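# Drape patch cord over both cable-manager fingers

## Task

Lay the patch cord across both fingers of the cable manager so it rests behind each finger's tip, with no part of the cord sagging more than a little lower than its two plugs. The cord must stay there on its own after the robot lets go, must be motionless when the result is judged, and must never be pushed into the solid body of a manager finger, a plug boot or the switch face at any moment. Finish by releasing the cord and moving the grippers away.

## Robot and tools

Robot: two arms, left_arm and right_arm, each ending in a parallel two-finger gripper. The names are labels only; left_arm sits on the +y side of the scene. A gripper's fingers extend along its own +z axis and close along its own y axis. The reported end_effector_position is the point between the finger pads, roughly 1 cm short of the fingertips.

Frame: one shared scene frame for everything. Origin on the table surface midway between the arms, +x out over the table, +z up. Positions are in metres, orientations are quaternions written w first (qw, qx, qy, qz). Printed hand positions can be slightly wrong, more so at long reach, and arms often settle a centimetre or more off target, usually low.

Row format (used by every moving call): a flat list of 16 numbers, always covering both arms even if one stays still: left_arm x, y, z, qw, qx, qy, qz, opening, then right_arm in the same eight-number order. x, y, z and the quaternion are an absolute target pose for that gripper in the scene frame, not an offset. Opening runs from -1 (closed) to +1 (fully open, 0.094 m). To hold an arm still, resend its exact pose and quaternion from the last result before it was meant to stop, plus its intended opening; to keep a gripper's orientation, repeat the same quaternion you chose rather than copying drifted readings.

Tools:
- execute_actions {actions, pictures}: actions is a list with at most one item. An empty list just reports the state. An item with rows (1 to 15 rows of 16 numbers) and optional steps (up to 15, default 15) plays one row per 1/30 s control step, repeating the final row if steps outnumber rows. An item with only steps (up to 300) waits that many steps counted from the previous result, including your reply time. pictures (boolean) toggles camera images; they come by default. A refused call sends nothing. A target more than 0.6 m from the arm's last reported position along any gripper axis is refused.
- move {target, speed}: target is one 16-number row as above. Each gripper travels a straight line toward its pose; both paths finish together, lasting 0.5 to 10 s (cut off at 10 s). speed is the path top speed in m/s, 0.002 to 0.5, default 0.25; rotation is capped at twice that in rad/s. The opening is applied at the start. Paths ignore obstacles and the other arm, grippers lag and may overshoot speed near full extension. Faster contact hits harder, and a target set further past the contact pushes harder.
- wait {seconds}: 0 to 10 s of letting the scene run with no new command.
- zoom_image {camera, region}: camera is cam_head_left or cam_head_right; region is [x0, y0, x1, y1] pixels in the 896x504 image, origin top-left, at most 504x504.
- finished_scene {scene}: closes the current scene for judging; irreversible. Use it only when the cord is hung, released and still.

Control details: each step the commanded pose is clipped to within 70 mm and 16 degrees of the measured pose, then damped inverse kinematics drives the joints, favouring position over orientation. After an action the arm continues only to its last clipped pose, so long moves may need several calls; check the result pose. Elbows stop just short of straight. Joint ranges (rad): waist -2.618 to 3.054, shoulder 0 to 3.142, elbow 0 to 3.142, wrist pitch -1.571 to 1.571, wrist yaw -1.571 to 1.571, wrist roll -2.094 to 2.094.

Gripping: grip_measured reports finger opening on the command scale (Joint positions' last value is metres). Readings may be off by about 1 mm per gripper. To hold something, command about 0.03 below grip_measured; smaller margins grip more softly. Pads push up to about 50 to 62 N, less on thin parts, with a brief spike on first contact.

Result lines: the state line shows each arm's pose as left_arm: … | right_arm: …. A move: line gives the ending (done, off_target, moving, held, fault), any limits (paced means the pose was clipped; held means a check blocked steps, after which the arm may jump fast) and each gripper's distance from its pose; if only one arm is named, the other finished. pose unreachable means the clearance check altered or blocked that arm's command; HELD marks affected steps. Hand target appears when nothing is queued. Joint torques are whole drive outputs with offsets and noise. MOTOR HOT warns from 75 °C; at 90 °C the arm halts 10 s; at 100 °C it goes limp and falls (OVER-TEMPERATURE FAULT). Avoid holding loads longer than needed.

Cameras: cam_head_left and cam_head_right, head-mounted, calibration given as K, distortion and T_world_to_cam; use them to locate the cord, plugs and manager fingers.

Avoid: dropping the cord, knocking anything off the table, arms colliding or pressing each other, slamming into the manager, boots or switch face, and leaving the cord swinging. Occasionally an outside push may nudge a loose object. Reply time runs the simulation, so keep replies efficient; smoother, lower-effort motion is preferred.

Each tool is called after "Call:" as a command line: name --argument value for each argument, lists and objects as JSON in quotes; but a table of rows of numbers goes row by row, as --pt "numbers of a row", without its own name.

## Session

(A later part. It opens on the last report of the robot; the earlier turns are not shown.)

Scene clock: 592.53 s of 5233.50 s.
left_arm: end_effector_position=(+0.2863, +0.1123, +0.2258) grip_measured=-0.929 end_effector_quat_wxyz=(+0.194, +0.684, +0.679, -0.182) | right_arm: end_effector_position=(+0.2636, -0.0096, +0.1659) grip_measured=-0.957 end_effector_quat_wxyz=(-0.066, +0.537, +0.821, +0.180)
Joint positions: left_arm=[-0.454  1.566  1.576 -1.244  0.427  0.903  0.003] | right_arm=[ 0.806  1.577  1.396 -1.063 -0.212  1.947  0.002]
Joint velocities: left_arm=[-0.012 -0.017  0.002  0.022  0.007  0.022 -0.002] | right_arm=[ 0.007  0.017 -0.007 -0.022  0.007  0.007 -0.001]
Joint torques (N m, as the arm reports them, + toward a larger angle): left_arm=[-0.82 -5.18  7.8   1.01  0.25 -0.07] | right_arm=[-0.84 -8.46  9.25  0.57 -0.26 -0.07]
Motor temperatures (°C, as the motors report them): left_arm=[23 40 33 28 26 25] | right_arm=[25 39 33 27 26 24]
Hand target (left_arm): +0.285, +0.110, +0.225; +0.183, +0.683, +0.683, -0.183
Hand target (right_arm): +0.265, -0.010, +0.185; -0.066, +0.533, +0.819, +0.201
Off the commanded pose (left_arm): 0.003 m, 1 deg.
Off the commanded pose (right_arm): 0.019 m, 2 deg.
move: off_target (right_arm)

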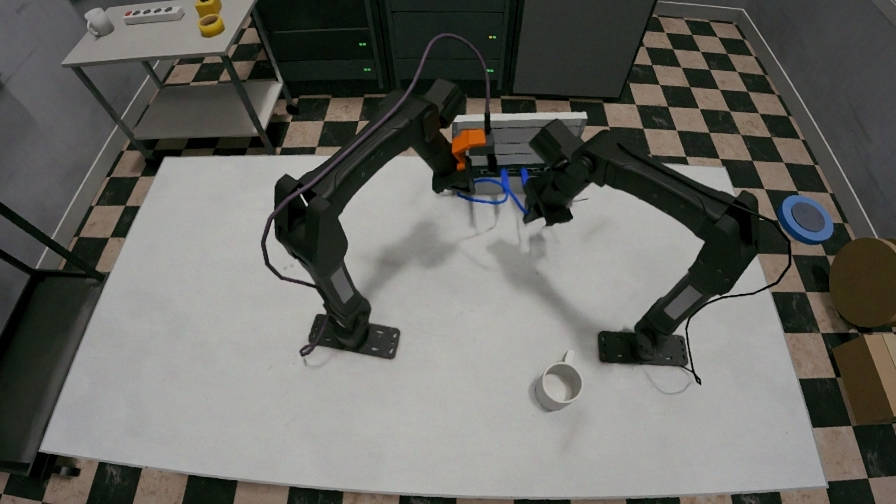

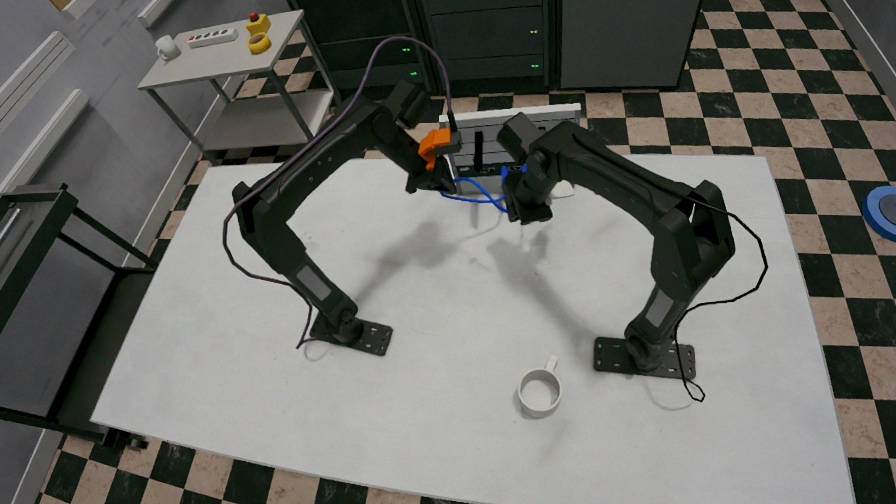

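Call:
move --target '[0.29,0.06,0.27, 0.183,0.683,0.683,-0.183, -1,  0.285,-0.065,0.255, -0.066,0.533,0.819,0.201, -1]' --speed 0.04

Call:
move --target '[0.302,0.03,0.285, 0.183,0.683,0.683,-0.183, -1,  0.31,-0.097,0.275, -0.066,0.533,0.819,0.201, -1]' --speed 0.03

Call:
zoom_image --camera "cam_head_left" --region '[460,70,680,230]'

Call:
zoom_image --camera "cam_head_right" --region '[430,70,650,230]'

Scene clock: 596.77 s of 5233.50 s.
left_arm: end_effector_position=(+0.2927, +0.0621, +0.2709) grip_measured=-0.929 end_effector_quat_wxyz=(+0.193, +0.684, +0.680, -0.182) | right_arm: end_effector_position=(+0.3142, -0.0510, +0.2104) grip_measured=-0.957 end_effector_quat_wxyz=(-0.047, +0.534, +0.822, +0.194)
Joint positions: left_arm=[-0.571  1.759  1.976 -1.403  0.385  0.783  0.003] | right_arm=[ 0.609  1.635  1.631 -1.247 -0.247  1.751  0.002]
Joint velocities: left_arm=[-0.007  0.002 -0.012 -0.051  0.051 -0.007  0.   ] | right_arm=[-0.002 -0.012  0.017 -0.007 -0.037 -0.037  0.001]
Joint torques (N m, as the arm reports them, + toward a larger angle): left_arm=[-0.75 -6.78  7.38  1.07  0.25 -0.08] | right_arm=[ -0.84 -12.12  12.74  -0.59  -0.61   0.11]
Motor temperatures (°C, as the motors report them): left_arm=[23 40 34 28 26 25] | right_arm=[25 40 34 26 26 24]
Hand target (left_arm): +0.290, +0.060, +0.270; +0.183, +0.683, +0.683, -0.184
Hand target (right_arm): +0.286, -0.063, +0.251; -0.064, +0.534, +0.818, +0.205
Off the commanded pose (left_arm): 0.004 m, 1 deg.
Off the commanded pose (right_arm): 0.055 m, 2 deg.
move: off_target (right_arm)

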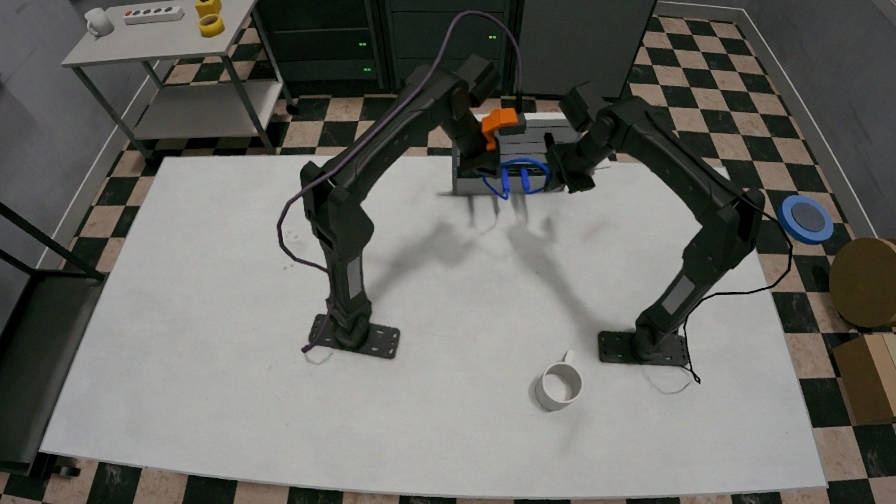

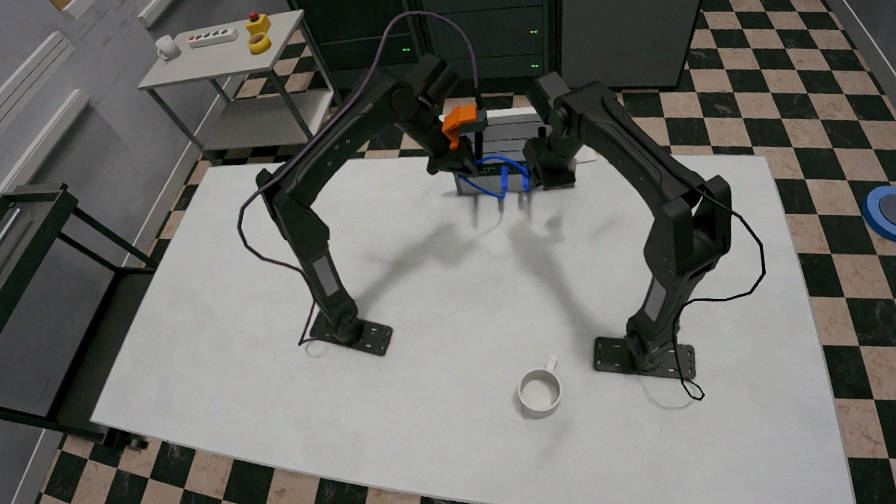

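Scene clock: 599.63 s of 5233.50 s.
left_arm: end_effector_position=(+0.3050, +0.0329, +0.2858) grip_measured=-0.929 end_effector_quat_wxyz=(+0.191, +0.683, +0.681, -0.181) | right_arm: end_effector_position=(+0.3354, -0.0683, +0.2161) grip_measured=-0.957 end_effector_quat_wxyz=(-0.079, +0.522, +0.828, +0.189)
Joint positions: left_arm=[-0.612  1.937  2.281 -1.522  0.368  0.741  0.003] | right_arm=[ 0.498  1.73   1.763 -1.356 -0.334  1.614  0.002]
Joint velocities: left_arm=[-0.012  0.002  0.002 -0.022 -0.022 -0.11   0.   ] | right_arm=[ 0.002  0.002  0.002  0.022  0.081 -0.066  0.001]
Joint torques (N m, as the arm reports them, + toward a larger angle): left_arm=[-0.85 -8.07  7.26  1.16  0.24 -0.09] | right_arm=[ -2.89 -14.57  14.    -0.79  -0.13   0.07]
Motor temperatures (°C, as the motors report them): left_arm=[23 40 34 28 26 25] | right_arm=[25 42 35 26 26 24]
Hand target (left_arm): +0.302, +0.030, +0.285; +0.184, +0.683, +0.683, -0.183
Hand target (right_arm): +0.310, -0.092, +0.267; -0.064, +0.533, +0.818, +0.205
Off the commanded pose (left_arm): 0.004 m, 1 deg.
Off the commanded pose (right_arm): 0.070 m, 3 deg; position clipped at the last step of the last action.
move: off_target (right_arm); limits=paced

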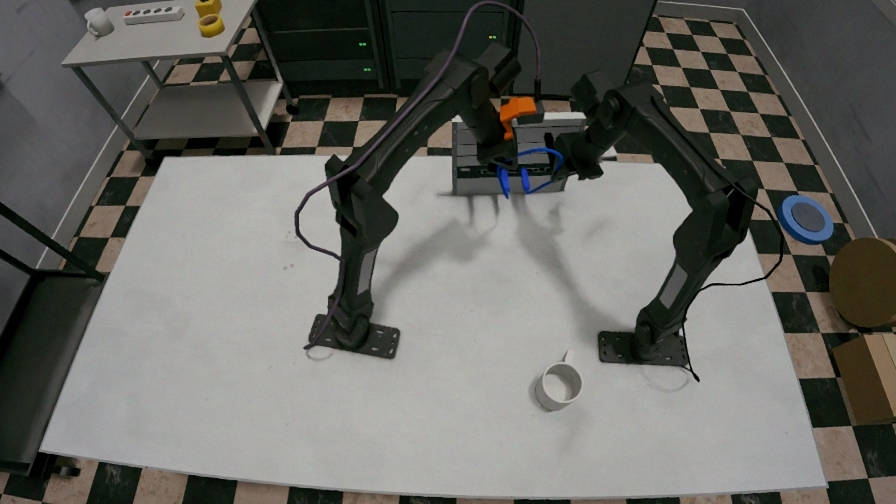

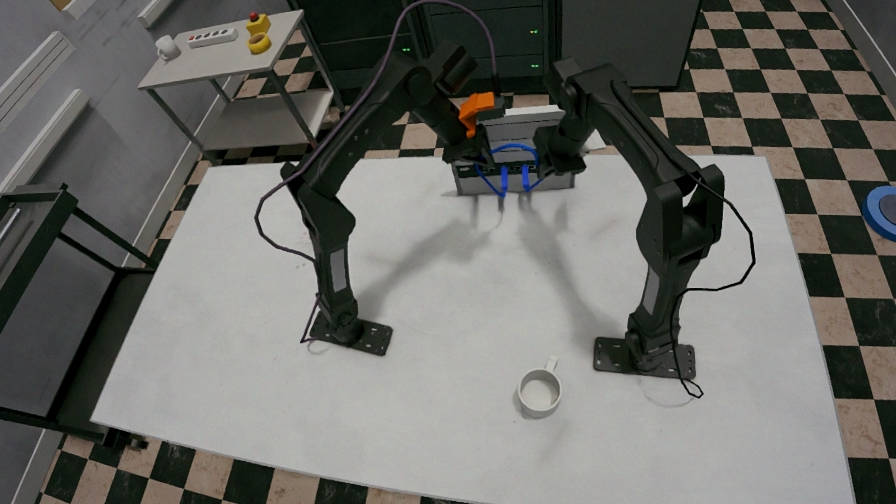

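Region (460, 70, 680, 230) of cam_head_left's 896x504 image, scaled by 2.291, with more detail than that image has; it fills the top 367 rows of this view, and the rest is white.

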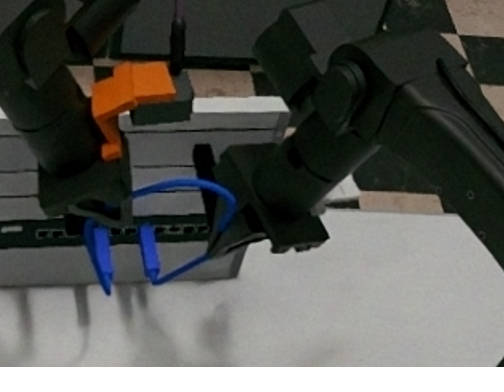

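Region (430, 70, 650, 230) of cam_head_right's 896x504 image, scaled by 2.291, with more detail than that image has; it fills the top 367 rows of this view, and the rest is white.

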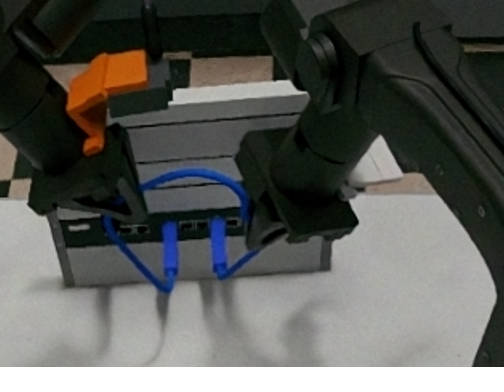

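Call:
move --target '[0.302,0.03,0.285, 0.183,0.683,0.683,-0.183, -1,  0.337,-0.062,0.21, -0.066,0.533,0.819,0.201, -0.85]' --speed 0.03

Call:
zoom_image --camera "cam_head_left" --region '[460,70,680,230]'

Call:
zoom_image --camera "cam_head_right" --region '[430,70,650,230]'

Scene clock: 601.67 s of 5233.50 s.
left_arm: end_effector_position=(+0.3045, +0.0335, +0.2858) grip_measured=-0.929 end_effector_quat_wxyz=(+0.189, +0.683, +0.682, -0.181) | right_arm: end_effector_position=(+0.3392, -0.0639, +0.2008) grip_measured=-0.852 end_effector_quat_wxyz=(-0.079, +0.539, +0.818, +0.185)
Joint positions: left_arm=[-0.612  1.937  2.282 -1.526  0.367  0.741  0.003] | right_arm=[ 0.509  1.737  1.711 -1.295 -0.323  1.664  0.007]
Joint velocities: left_arm=[ 0.012  0.007  0.007  0.022 -0.037 -0.007 -0.   ] | right_arm=[-0.007  0.002  0.007  0.022  0.022  0.066  0.001]
Joint torques (N m, as the arm reports them, + toward a larger angle): left_arm=[-0.84 -8.1   7.01  1.18  0.22 -0.09] | right_arm=[  0.89 -10.16   5.2    0.73  -0.11   0.05]
Motor temperatures (°C, as the motors report them): left_arm=[23 40 34 28 26 25] | right_arm=[25 44 35 26 26 24]
Hand target (left_arm): +0.302, +0.030, +0.285; +0.184, +0.683, +0.683, -0.183
Hand target (right_arm): +0.337, -0.062, +0.210; -0.067, +0.533, +0.819, +0.201
Off the commanded pose (left_arm): 0.004 m, 1 deg.
Off the commanded pose (right_arm): 0.010 m, 2 deg.
move: done

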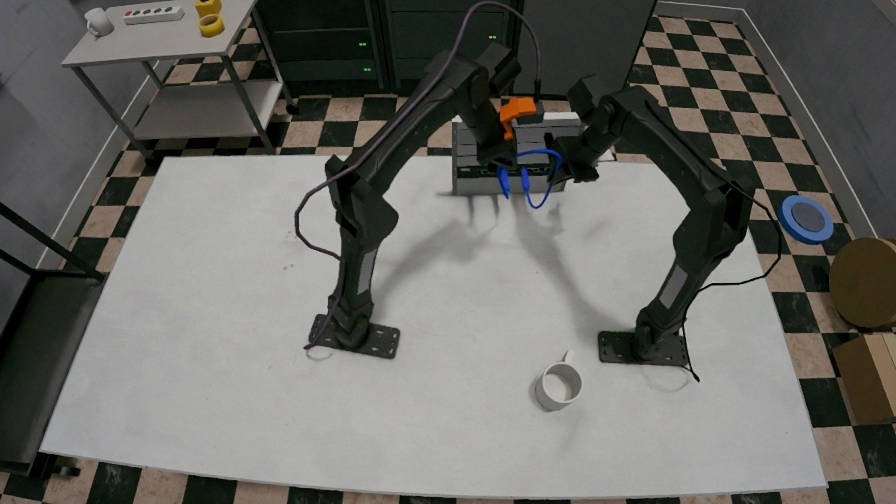

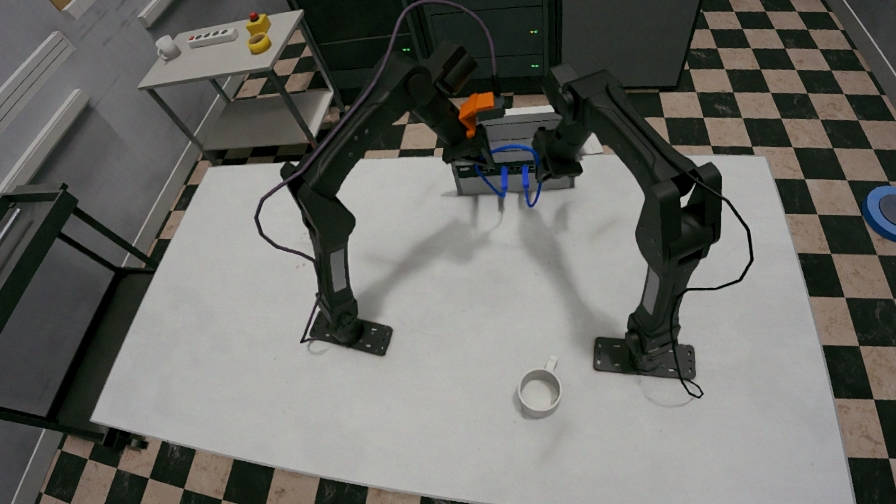

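Region (460, 70, 680, 230) of cam_head_left's 896x504 image, scaled by 2.291, with more detail than that image has; it fills the top 367 rows of this view, and the rest is white.

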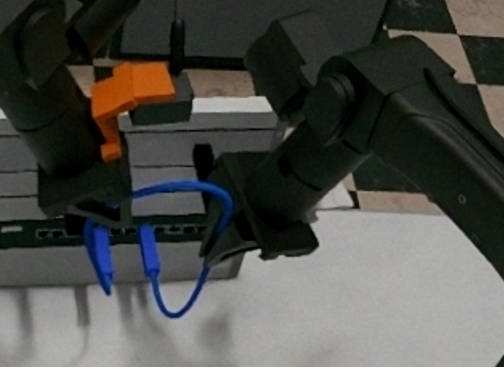

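Region (430, 70, 650, 230) of cam_head_right's 896x504 image, scaled by 2.291, with more detail than that image has; it fills the top 367 rows of this view, and the rest is white.

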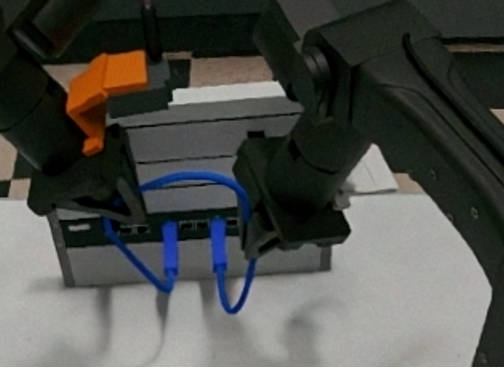

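Call:
move --target '[0.302,0.03,0.285, 0.183,0.683,0.683,-0.183, -1,  0.30,-0.07,0.222, -0.066,0.533,0.819,0.201, -0.85]' --speed 0.03

Call:
zoom_image --camera "cam_head_left" --region '[460,70,680,230]'

Call:
zoom_image --camera "cam_head_right" --region '[430,70,650,230]'

Scene clock: 604.93 s of 5233.50 s.
left_arm: end_effector_position=(+0.3046, +0.0336, +0.2857) grip_measured=-0.929 end_effector_quat_wxyz=(+0.189, +0.683, +0.682, -0.181) | right_arm: end_effector_position=(+0.3084, -0.0679, +0.2181) grip_measured=-0.852 end_effector_quat_wxyz=(-0.069, +0.536, +0.817, +0.201)
Joint positions: left_arm=[-0.612  1.937  2.282 -1.526  0.367  0.741  0.003] | right_arm=[ 0.545  1.599  1.62  -1.292 -0.31   1.702  0.007]
Joint velocities: left_arm=[ 0.002 -0.007  0.002 -0.037  0.007  0.066 -0.001] | right_arm=[-0.007  0.012  0.012 -0.007  0.007  0.037 -0.001]
Joint torques (N m, as the arm reports them, + toward a larger angle): left_arm=[-0.8  -8.05  7.1   1.18  0.22 -0.1 ] | right_arm=[ 0.93 -8.56  5.23  0.59 -0.13  0.06]
Motor temperatures (°C, as the motors report them): left_arm=[23 40 34 28 26 25] | right_arm=[25 44 34 26 26 24]
Hand target (left_arm): +0.302, +0.030, +0.285; +0.183, +0.683, +0.683, -0.183
Hand target (right_arm): +0.300, -0.069, +0.222; -0.066, +0.533, +0.819, +0.201
Off the commanded pose (left_arm): 0.004 m, 1 deg.
Off the commanded pose (right_arm): 0.009 m, 1 deg.
move: done

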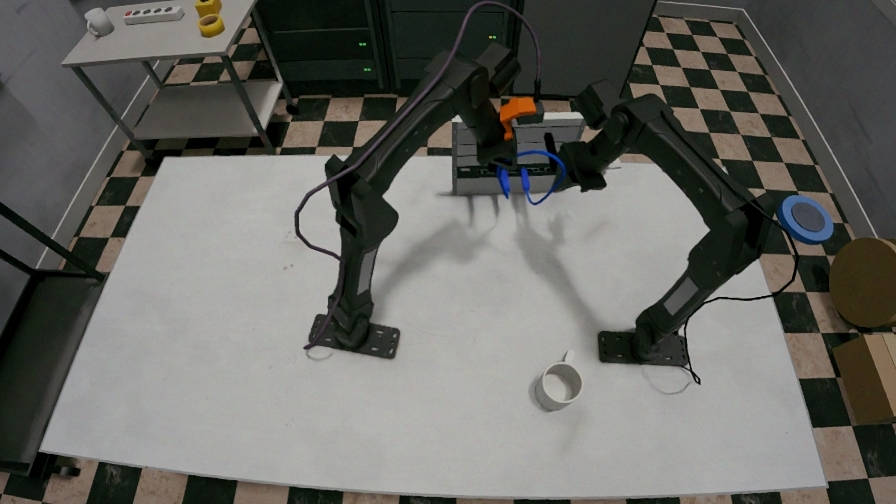

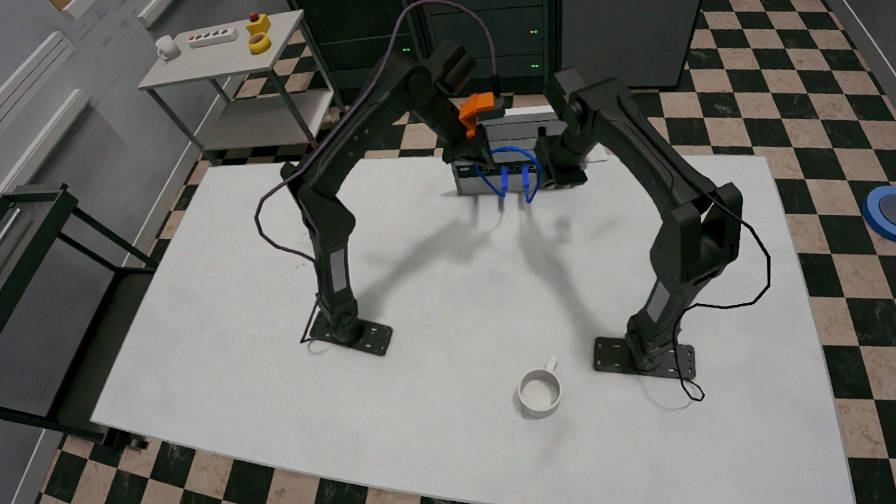

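Region (460, 70, 680, 230) of cam_head_left's 896x504 image, scaled by 2.291, with more detail than that image has; it fills the top 367 rows of this view, and the rest is white.

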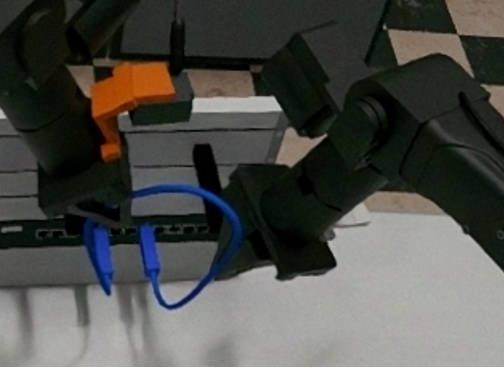

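Region (430, 70, 650, 230) of cam_head_right's 896x504 image, scaled by 2.291, with more detail than that image has; it fills the top 367 rows of this view, and the rest is white.

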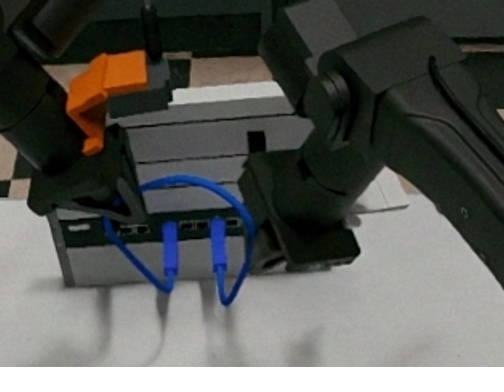

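Call:
move --target '[0.305,-0.02,0.282, 0.183,0.683,0.683,-0.183, -1,  0.24,-0.18,0.24, -0.066,0.533,0.819,0.201, -0.5]' --speed 0.03

Call:
zoom_image --camera "cam_head_left" --region '[460,70,680,230]'

Call:
zoom_image --camera "cam_head_right" --region '[430,70,650,230]'

Scene clock: 611.30 s of 5233.50 s.
left_arm: end_effector_position=(+0.3063, -0.0168, +0.2842) grip_measured=-0.929 end_effector_quat_wxyz=(+0.199, +0.681, +0.680, -0.186) | right_arm: end_effector_position=(+0.2466, -0.1771, +0.2385) grip_measured=-0.502 end_effector_quat_wxyz=(-0.065, +0.534, +0.820, +0.197)
Joint positions: left_arm=[-0.7    2.112  2.532 -1.548  0.34   0.648  0.003] | right_arm=[ 0.208  1.31   1.464 -1.548 -0.379  1.345  0.023]
Joint velocities: left_arm=[ 0.002 -0.022  0.007  0.007  0.022  0.007  0.   ] | right_arm=[-0.012  0.002  0.012 -0.007  0.022  0.022 -0.001]
Joint torques (N m, as the arm reports them, + toward a larger angle): left_arm=[-0.86 -9.25  6.96  1.29  0.15 -0.08] | right_arm=[-1.03 -5.66  4.49  0.35 -0.35 -0.08]
Motor temperatures (°C, as the motors report them): left_arm=[23 41 34 28 26 25] | right_arm=[25 43 33 26 26 24]
Hand target (left_arm): +0.304, -0.020, +0.282; +0.194, +0.680, +0.682, -0.186
Hand target (right_arm): +0.239, -0.179, +0.240; -0.067, +0.533, +0.819, +0.200
Off the commanded pose (left_arm): 0.004 m, 2 deg.
Off the commanded pose (right_arm): 0.007 m, 1 deg.
joint sent to its limit (left arm) — the command would take joint 4 (wrist pitch) past its lower limit, so that joint was sent only as far as its limit.
move: done

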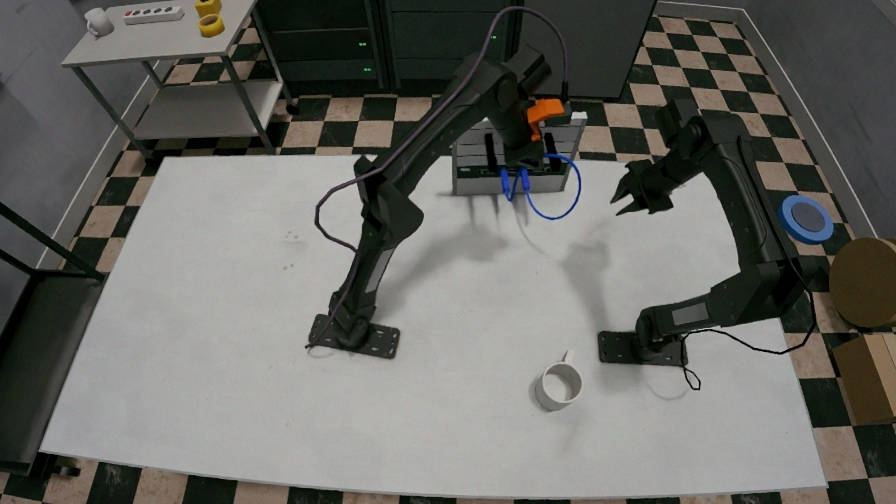

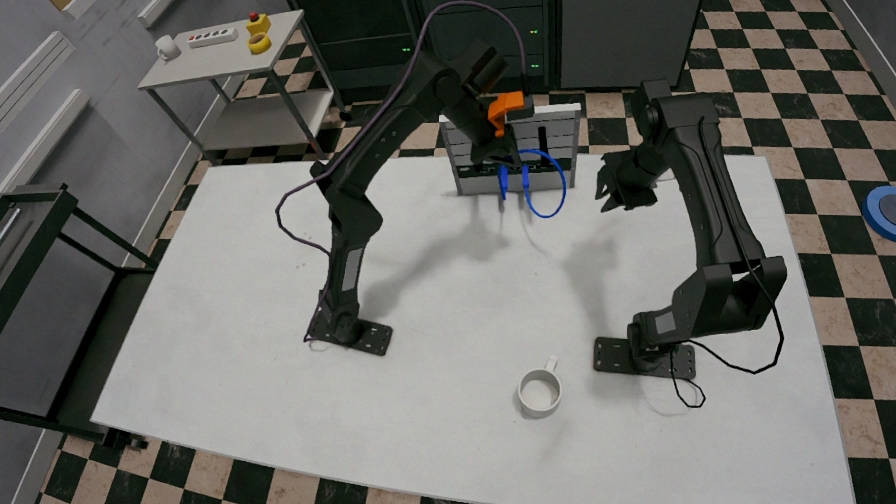

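Region (460, 70, 680, 230) of cam_head_left's 896x504 image, scaled by 2.291, with more detail than that image has; it fills the top 367 rows of this view, and the rest is white.

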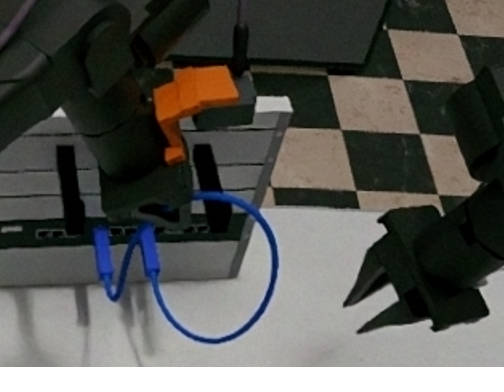

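Region (430, 70, 650, 230) of cam_head_right's 896x504 image, scaled by 2.291, with more detail than that image has; it fills the top 367 rows of this view, and the rest is white.

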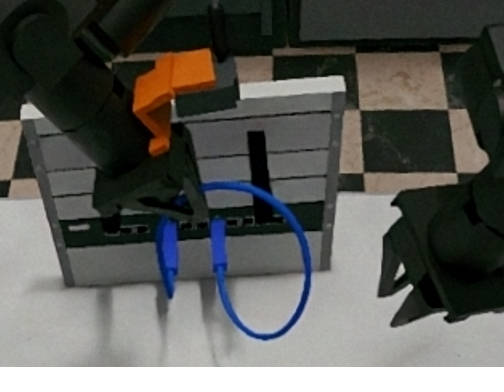

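Call:
move --target '[0.36,-0.018,0.28, 0.183,0.683,0.683,-0.183, -1,  0.24,-0.18,0.24, -0.066,0.533,0.819,0.201, -0.5]' --speed 0.025

Call:
zoom_image --camera "cam_head_left" --region '[460,70,680,230]'

Call:
zoom_image --camera "cam_head_right" --region '[430,70,650,230]'

Scene clock: 614.60 s of 5233.50 s.
left_arm: end_effector_position=(+0.3571, -0.0186, +0.2824) grip_measured=-0.929 end_effector_quat_wxyz=(+0.237, +0.667, +0.682, -0.184) | right_arm: end_effector_position=(+0.2468, -0.1781, +0.2385) grip_measured=-0.502 end_effector_quat_wxyz=(-0.064, +0.533, +0.820, +0.197)
Joint positions: left_arm=[-0.616  2.248  2.726 -1.549  0.364  0.693  0.003] | right_arm=[ 0.203  1.31   1.464 -1.549 -0.381  1.337  0.023]
Joint velocities: left_arm=[-0.017 -0.027 -0.002 -0.051  0.095 -0.022  0.   ] | right_arm=[ 0.007  0.002  0.012 -0.022  0.051  0.037  0.   ]
Joint torques (N m, as the arm reports them, + toward a larger angle): left_arm=[  0.53 -10.01   6.81   1.4    0.4    0.14] | right_arm=[-1.01 -5.55  4.64  0.37 -0.35 -0.08]
Motor temperatures (°C, as the motors report them): left_arm=[23 41 34 28 26 25] | right_arm=[25 41 32 26 26 24]
Hand target (left_arm): +0.360, -0.018, +0.280; +0.234, +0.668, +0.680, -0.188
Hand target (right_arm): +0.240, -0.180, +0.240; -0.066, +0.533, +0.819, +0.201
Off the commanded pose (left_arm): 0.004 m, 6 deg.
Off the commanded pose (right_arm): 0.007 m, 1 deg.
joint sent to its limit (left arm) — the command would take joint 4 (wrist pitch) past its lower limit, so that joint was sent only as far as its limit.
move: off_target (left_arm)

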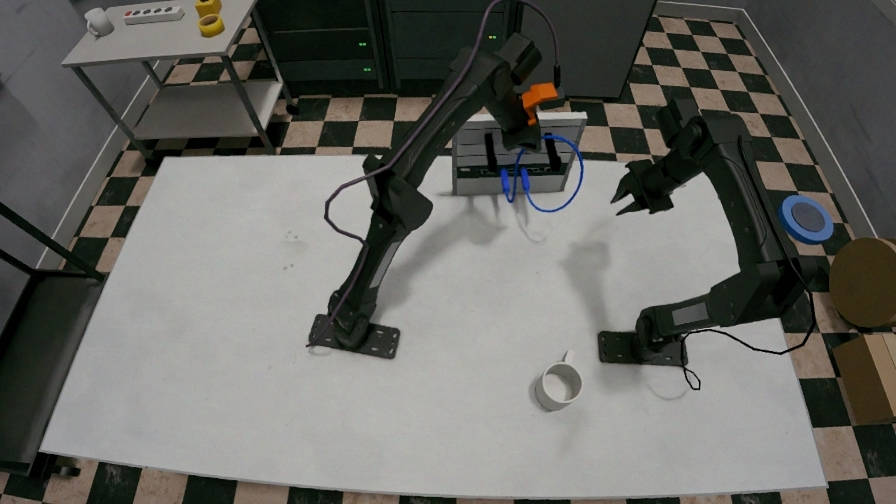

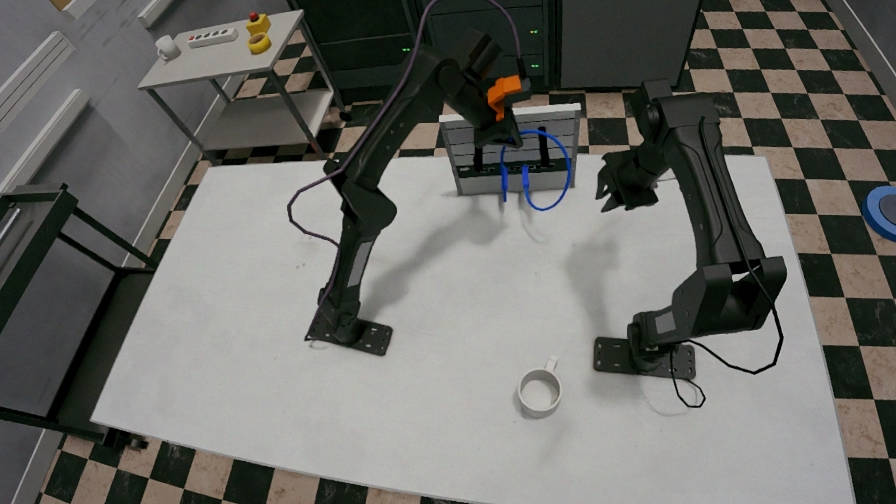

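Region (460, 70, 680, 230) of cam_head_left's 896x504 image, scaled by 2.291, with more detail than that image has; it fills the top 367 rows of this view, and the rest is white.

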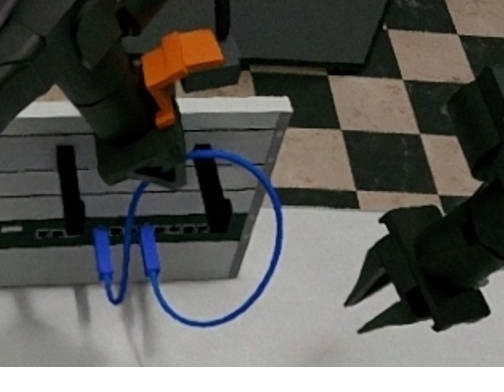

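Region (430, 70, 650, 230) of cam_head_right's 896x504 image, scaled by 2.291, with more detail than that image has; it fills the top 367 rows of this view, and the rest is white.

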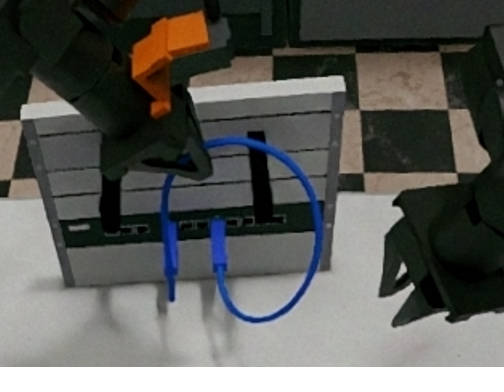

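Call:
move --target '[0.365,-0.012,0.25, 0.183,0.683,0.683,-0.183, -1,  0.24,-0.18,0.24, -0.066,0.533,0.819,0.201, -0.5]' --speed 0.025

Call:
zoom_image --camera "cam_head_left" --region '[460,70,680,230]'

Call:
zoom_image --camera "cam_head_right" --region '[430,70,650,230]'

Scene clock: 617.90 s of 5233.50 s.
left_arm: end_effector_position=(+0.3632, -0.0143, +0.2635) grip_measured=-0.929 end_effector_quat_wxyz=(+0.216, +0.679, +0.679, -0.179) | right_arm: end_effector_position=(+0.2468, -0.1781, +0.2385) grip_measured=-0.502 end_effector_quat_wxyz=(-0.064, +0.533, +0.820, +0.197)
Joint positions: left_arm=[-0.6    2.265  2.689 -1.549  0.368  0.74   0.003] | right_arm=[ 0.203  1.31   1.464 -1.549 -0.381  1.337  0.023]
Joint velocities: left_arm=[-0.017  0.007 -0.002 -0.051 -0.037  0.051 -0.001] | right_arm=[-0.012  0.017 -0.007  0.007  0.022  0.037  0.   ]
Joint torques (N m, as the arm reports them, + toward a larger angle): left_arm=[  0.77 -10.21   4.07   1.32   0.38   0.1 ] | right_arm=[-0.97 -5.49  4.68  0.37 -0.34 -0.08]
Motor temperatures (°C, as the motors report them): left_arm=[23 42 34 28 26 25] | right_arm=[25 40 32 26 26 24]
Hand target (left_arm): +0.365, -0.012, +0.250; +0.196, +0.679, +0.683, -0.185
Hand target (right_arm): +0.240, -0.180, +0.240; -0.066, +0.533, +0.819, +0.201
Off the commanded pose (left_arm): 0.014 m, 4 deg.
Off the commanded pose (right_arm): 0.007 m, 1 deg.
joint sent to its limit (left arm) — the command would take joint 4 (wrist pitch) past its lower limit, so that joint was sent only as far as its limit.
move: off_target (left_arm)

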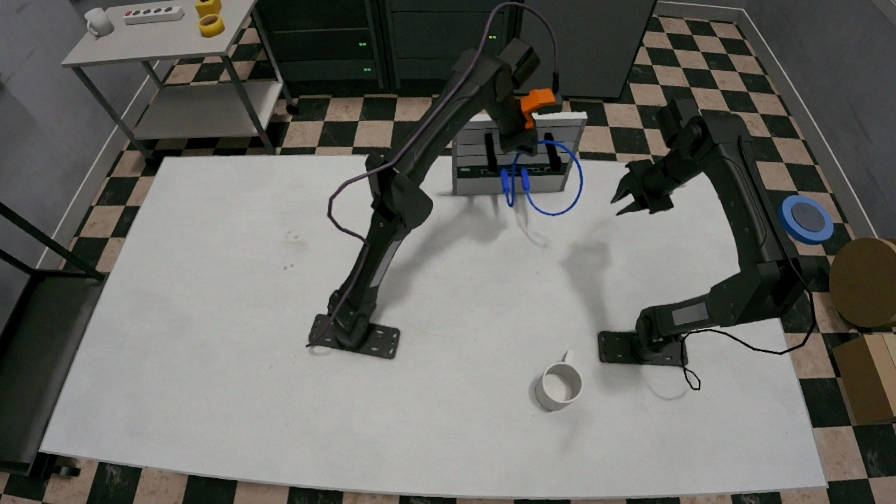

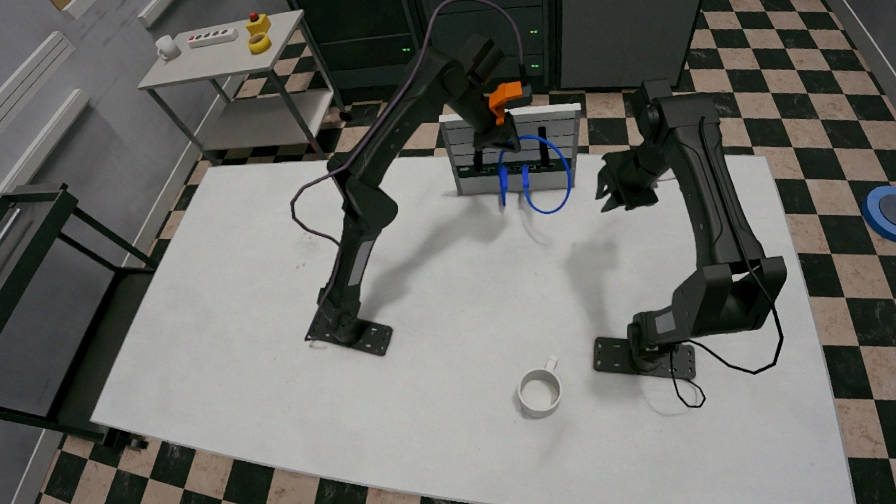

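Region (460, 70, 680, 230) of cam_head_left's 896x504 image, scaled by 2.291, with more detail than that image has; it fills the top 367 rows of this view, and the rest is white.

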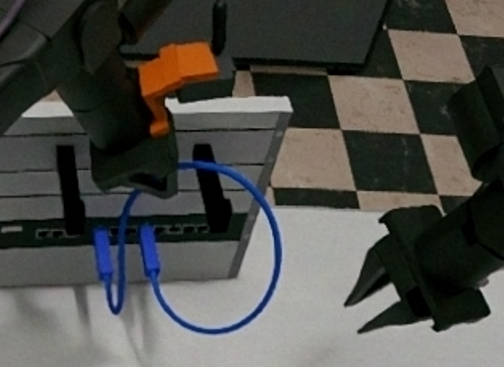

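Region (430, 70, 650, 230) of cam_head_right's 896x504 image, scaled by 2.291, with more detail than that image has; it fills the top 367 rows of this view, and the rest is white.

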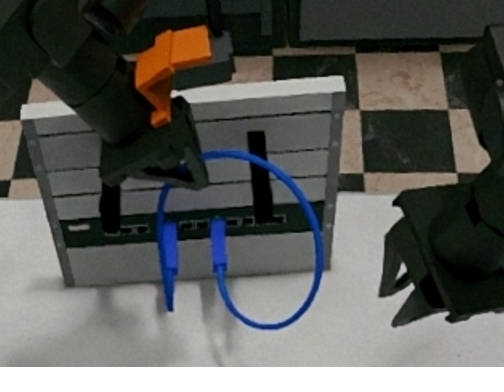

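Call:
move --target '[0.355,0.02,0.235, 0.183,0.683,0.683,-0.183, -1,  0.30,-0.12,0.29, 0,0,0.985,0.174, -1]' --speed 0.025

Call:
zoom_image --camera "cam_head_left" --region '[460,70,680,230]'

Call:
zoom_image --camera "cam_head_right" --region '[430,70,650,230]'

Scene clock: 630.53 s of 5233.50 s.
left_arm: end_effector_position=(+0.3590, -0.0038, +0.2466) grip_measured=-0.929 end_effector_quat_wxyz=(+0.197, +0.681, +0.682, -0.178) | right_arm: end_effector_position=(+0.2687, -0.1549, +0.2558) grip_measured=-0.991 end_effector_quat_wxyz=(-0.015, +0.324, +0.921, +0.213)
Joint positions: left_arm=[-0.59   2.17   2.461 -1.462  0.369  0.757  0.003] | right_arm=[ 0.284  1.412  1.61  -1.552 -0.376  0.951  0.   ]
Joint velocities: left_arm=[-0.022 -0.002 -0.007 -0.007 -0.037  0.051 -0.001] | right_arm=[ 0.007  0.012 -0.012 -0.022  0.007  0.095  0.001]
Joint torques (N m, as the arm reports them, + toward a larger angle): left_arm=[  0.87 -12.98   4.54   1.38   0.33   0.13] | right_arm=[ 0.89 -3.7   8.42  0.44 -0.14 -0.1 ]
Motor temperatures (°C, as the motors report them): left_arm=[23 47 33 29 26 25] | right_arm=[25 37 33 26 26 24]
Hand target (left_arm): +0.360, +0.001, +0.251; +0.201, +0.681, +0.681, -0.181
Hand target (right_arm): +0.271, -0.153, +0.261; -0.010, +0.315, +0.925, +0.213
Off the commanded pose (left_arm): 0.027 m, 2 deg.
Off the commanded pose (right_arm): 0.058 m, 38 deg.
joint sent to its limit (right arm) — the command would take joint 4 (wrist pitch) past its lower limit, so that joint was sent only as far as its limit.
move: off_target (left_arm, right_arm; path cut at 10 s)

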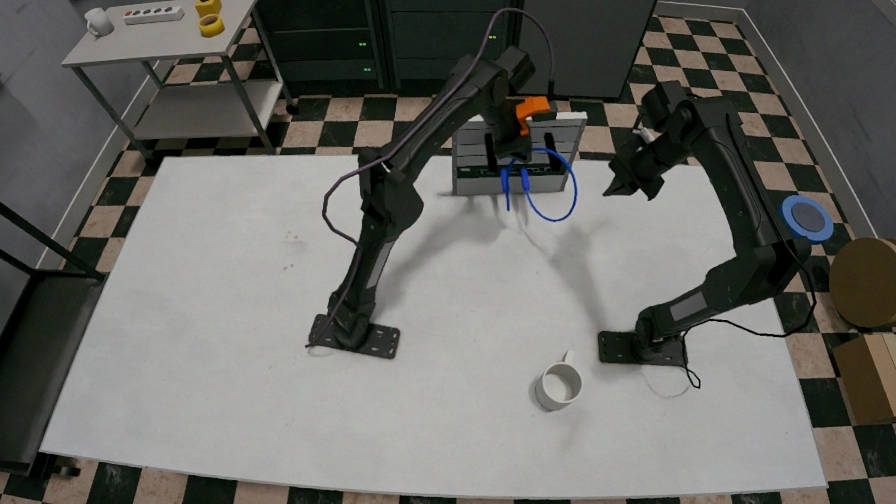

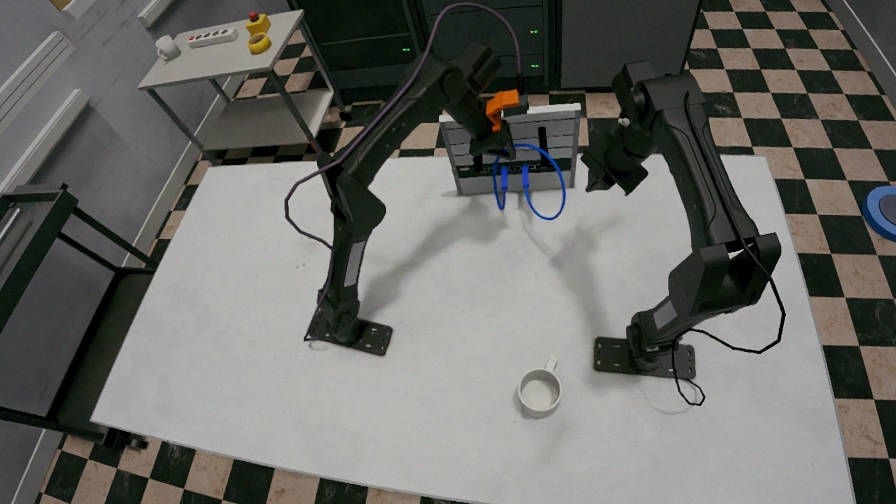

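Region (460, 70, 680, 230) of cam_head_left's 896x504 image, scaled by 2.291, with more detail than that image has; it fills the top 367 rows of this view, and the rest is white.

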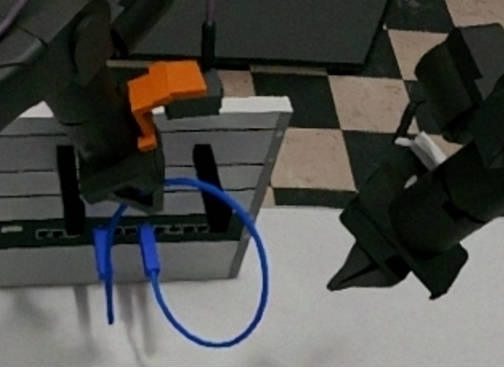

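Region (430, 70, 650, 230) of cam_head_right's 896x504 image, scaled by 2.291, with more detail than that image has; it fills the top 367 rows of this view, and the rest is white.

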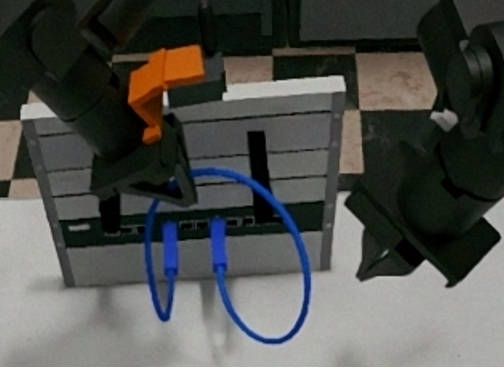

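Call:
move --target '[0.372,0.0,0.25, 0.183,0.683,0.683,-0.183, -1,  0.29,-0.13,0.255, 0,0,0.985,0.174, -1]' --speed 0.1

Call:
zoom_image --camera "cam_head_left" --region '[460,70,680,230]'

Call:
zoom_image --camera "cam_head_right" --region '[430,70,650,230]'

Scene clock: 635.57 s of 5233.50 s.
left_arm: end_effector_position=(+0.3691, -0.0012, +0.2540) grip_measured=-0.929 end_effector_quat_wxyz=(+0.202, +0.679, +0.683, -0.178) | right_arm: end_effector_position=(+0.2878, -0.1333, +0.2492) grip_measured=-0.991 end_effector_quat_wxyz=(+0.030, +0.018, +0.981, +0.188)
Joint positions: left_arm=[-0.568  2.246  2.624 -1.546  0.378  0.773  0.003] | right_arm=[ 0.365  1.537  1.709 -1.555 -0.337  0.381  0.   ]
Joint velocities: left_arm=[-0.002  0.002 -0.002 -0.007  0.022  0.007 -0.001] | right_arm=[-0.007 -0.002 -0.007 -0.022  0.037 -0.037  0.001]
Joint torques (N m, as the arm reports them, + toward a larger angle): left_arm=[  0.76 -10.12   6.88   1.17   0.39   0.12] | right_arm=[ 0.88 -4.84  8.44  0.41 -0.17 -0.04]
Motor temperatures (°C, as the motors report them): left_arm=[23 47 33 28 26 25] | right_arm=[25 37 33 26 26 24]
Hand target (left_arm): +0.372, +0.000, +0.250; +0.197, +0.679, +0.683, -0.183
Hand target (right_arm): +0.290, -0.130, +0.254; +0.037, +0.007, +0.981, +0.188
Off the commanded pose (left_arm): 0.005 m, 2 deg.
Off the commanded pose (right_arm): 0.007 m, 4 deg.
joint sent to its limit (left arm) — the command would take joint 4 (wrist pitch) past its lower limit, so that joint was sent only as far as its limit.
joint sent to its limit (right arm) — the command would take joint 4 (wrist pitch) past its lower limit, so that joint was sent only as far as its limit.
move: off_target (right_arm)

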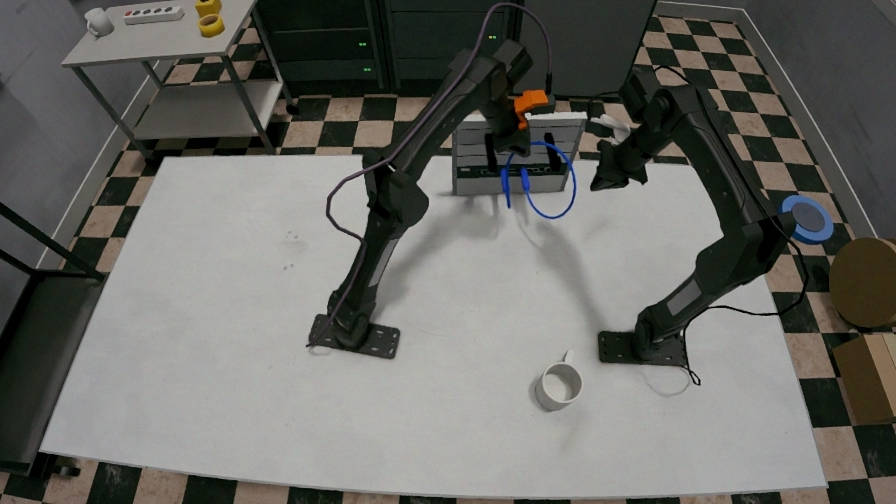

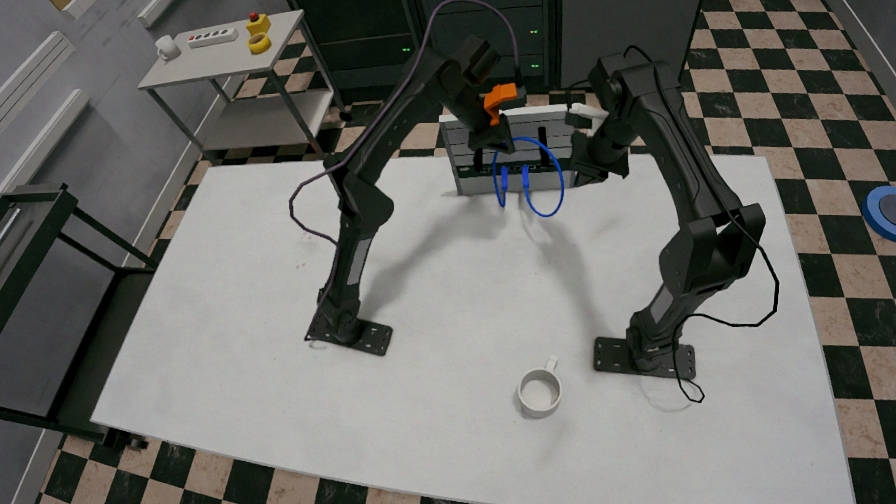

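Region (460, 70, 680, 230) of cam_head_left's 896x504 image, scaled by 2.291, with more detail than that image has; it fills the top 367 rows of this view, and the rest is white.

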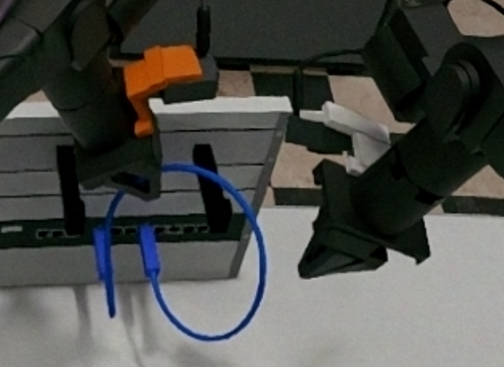

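Region (430, 70, 650, 230) of cam_head_right's 896x504 image, scaled by 2.291, with more detail than that image has; it fills the top 367 rows of this view, and the rest is white.

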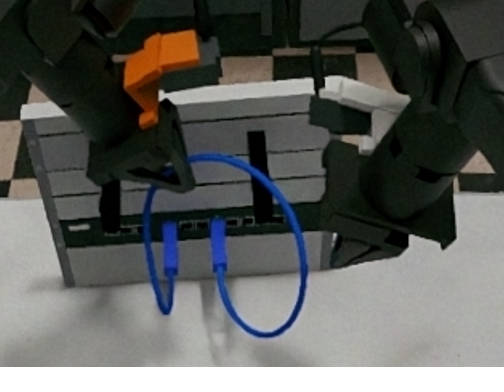

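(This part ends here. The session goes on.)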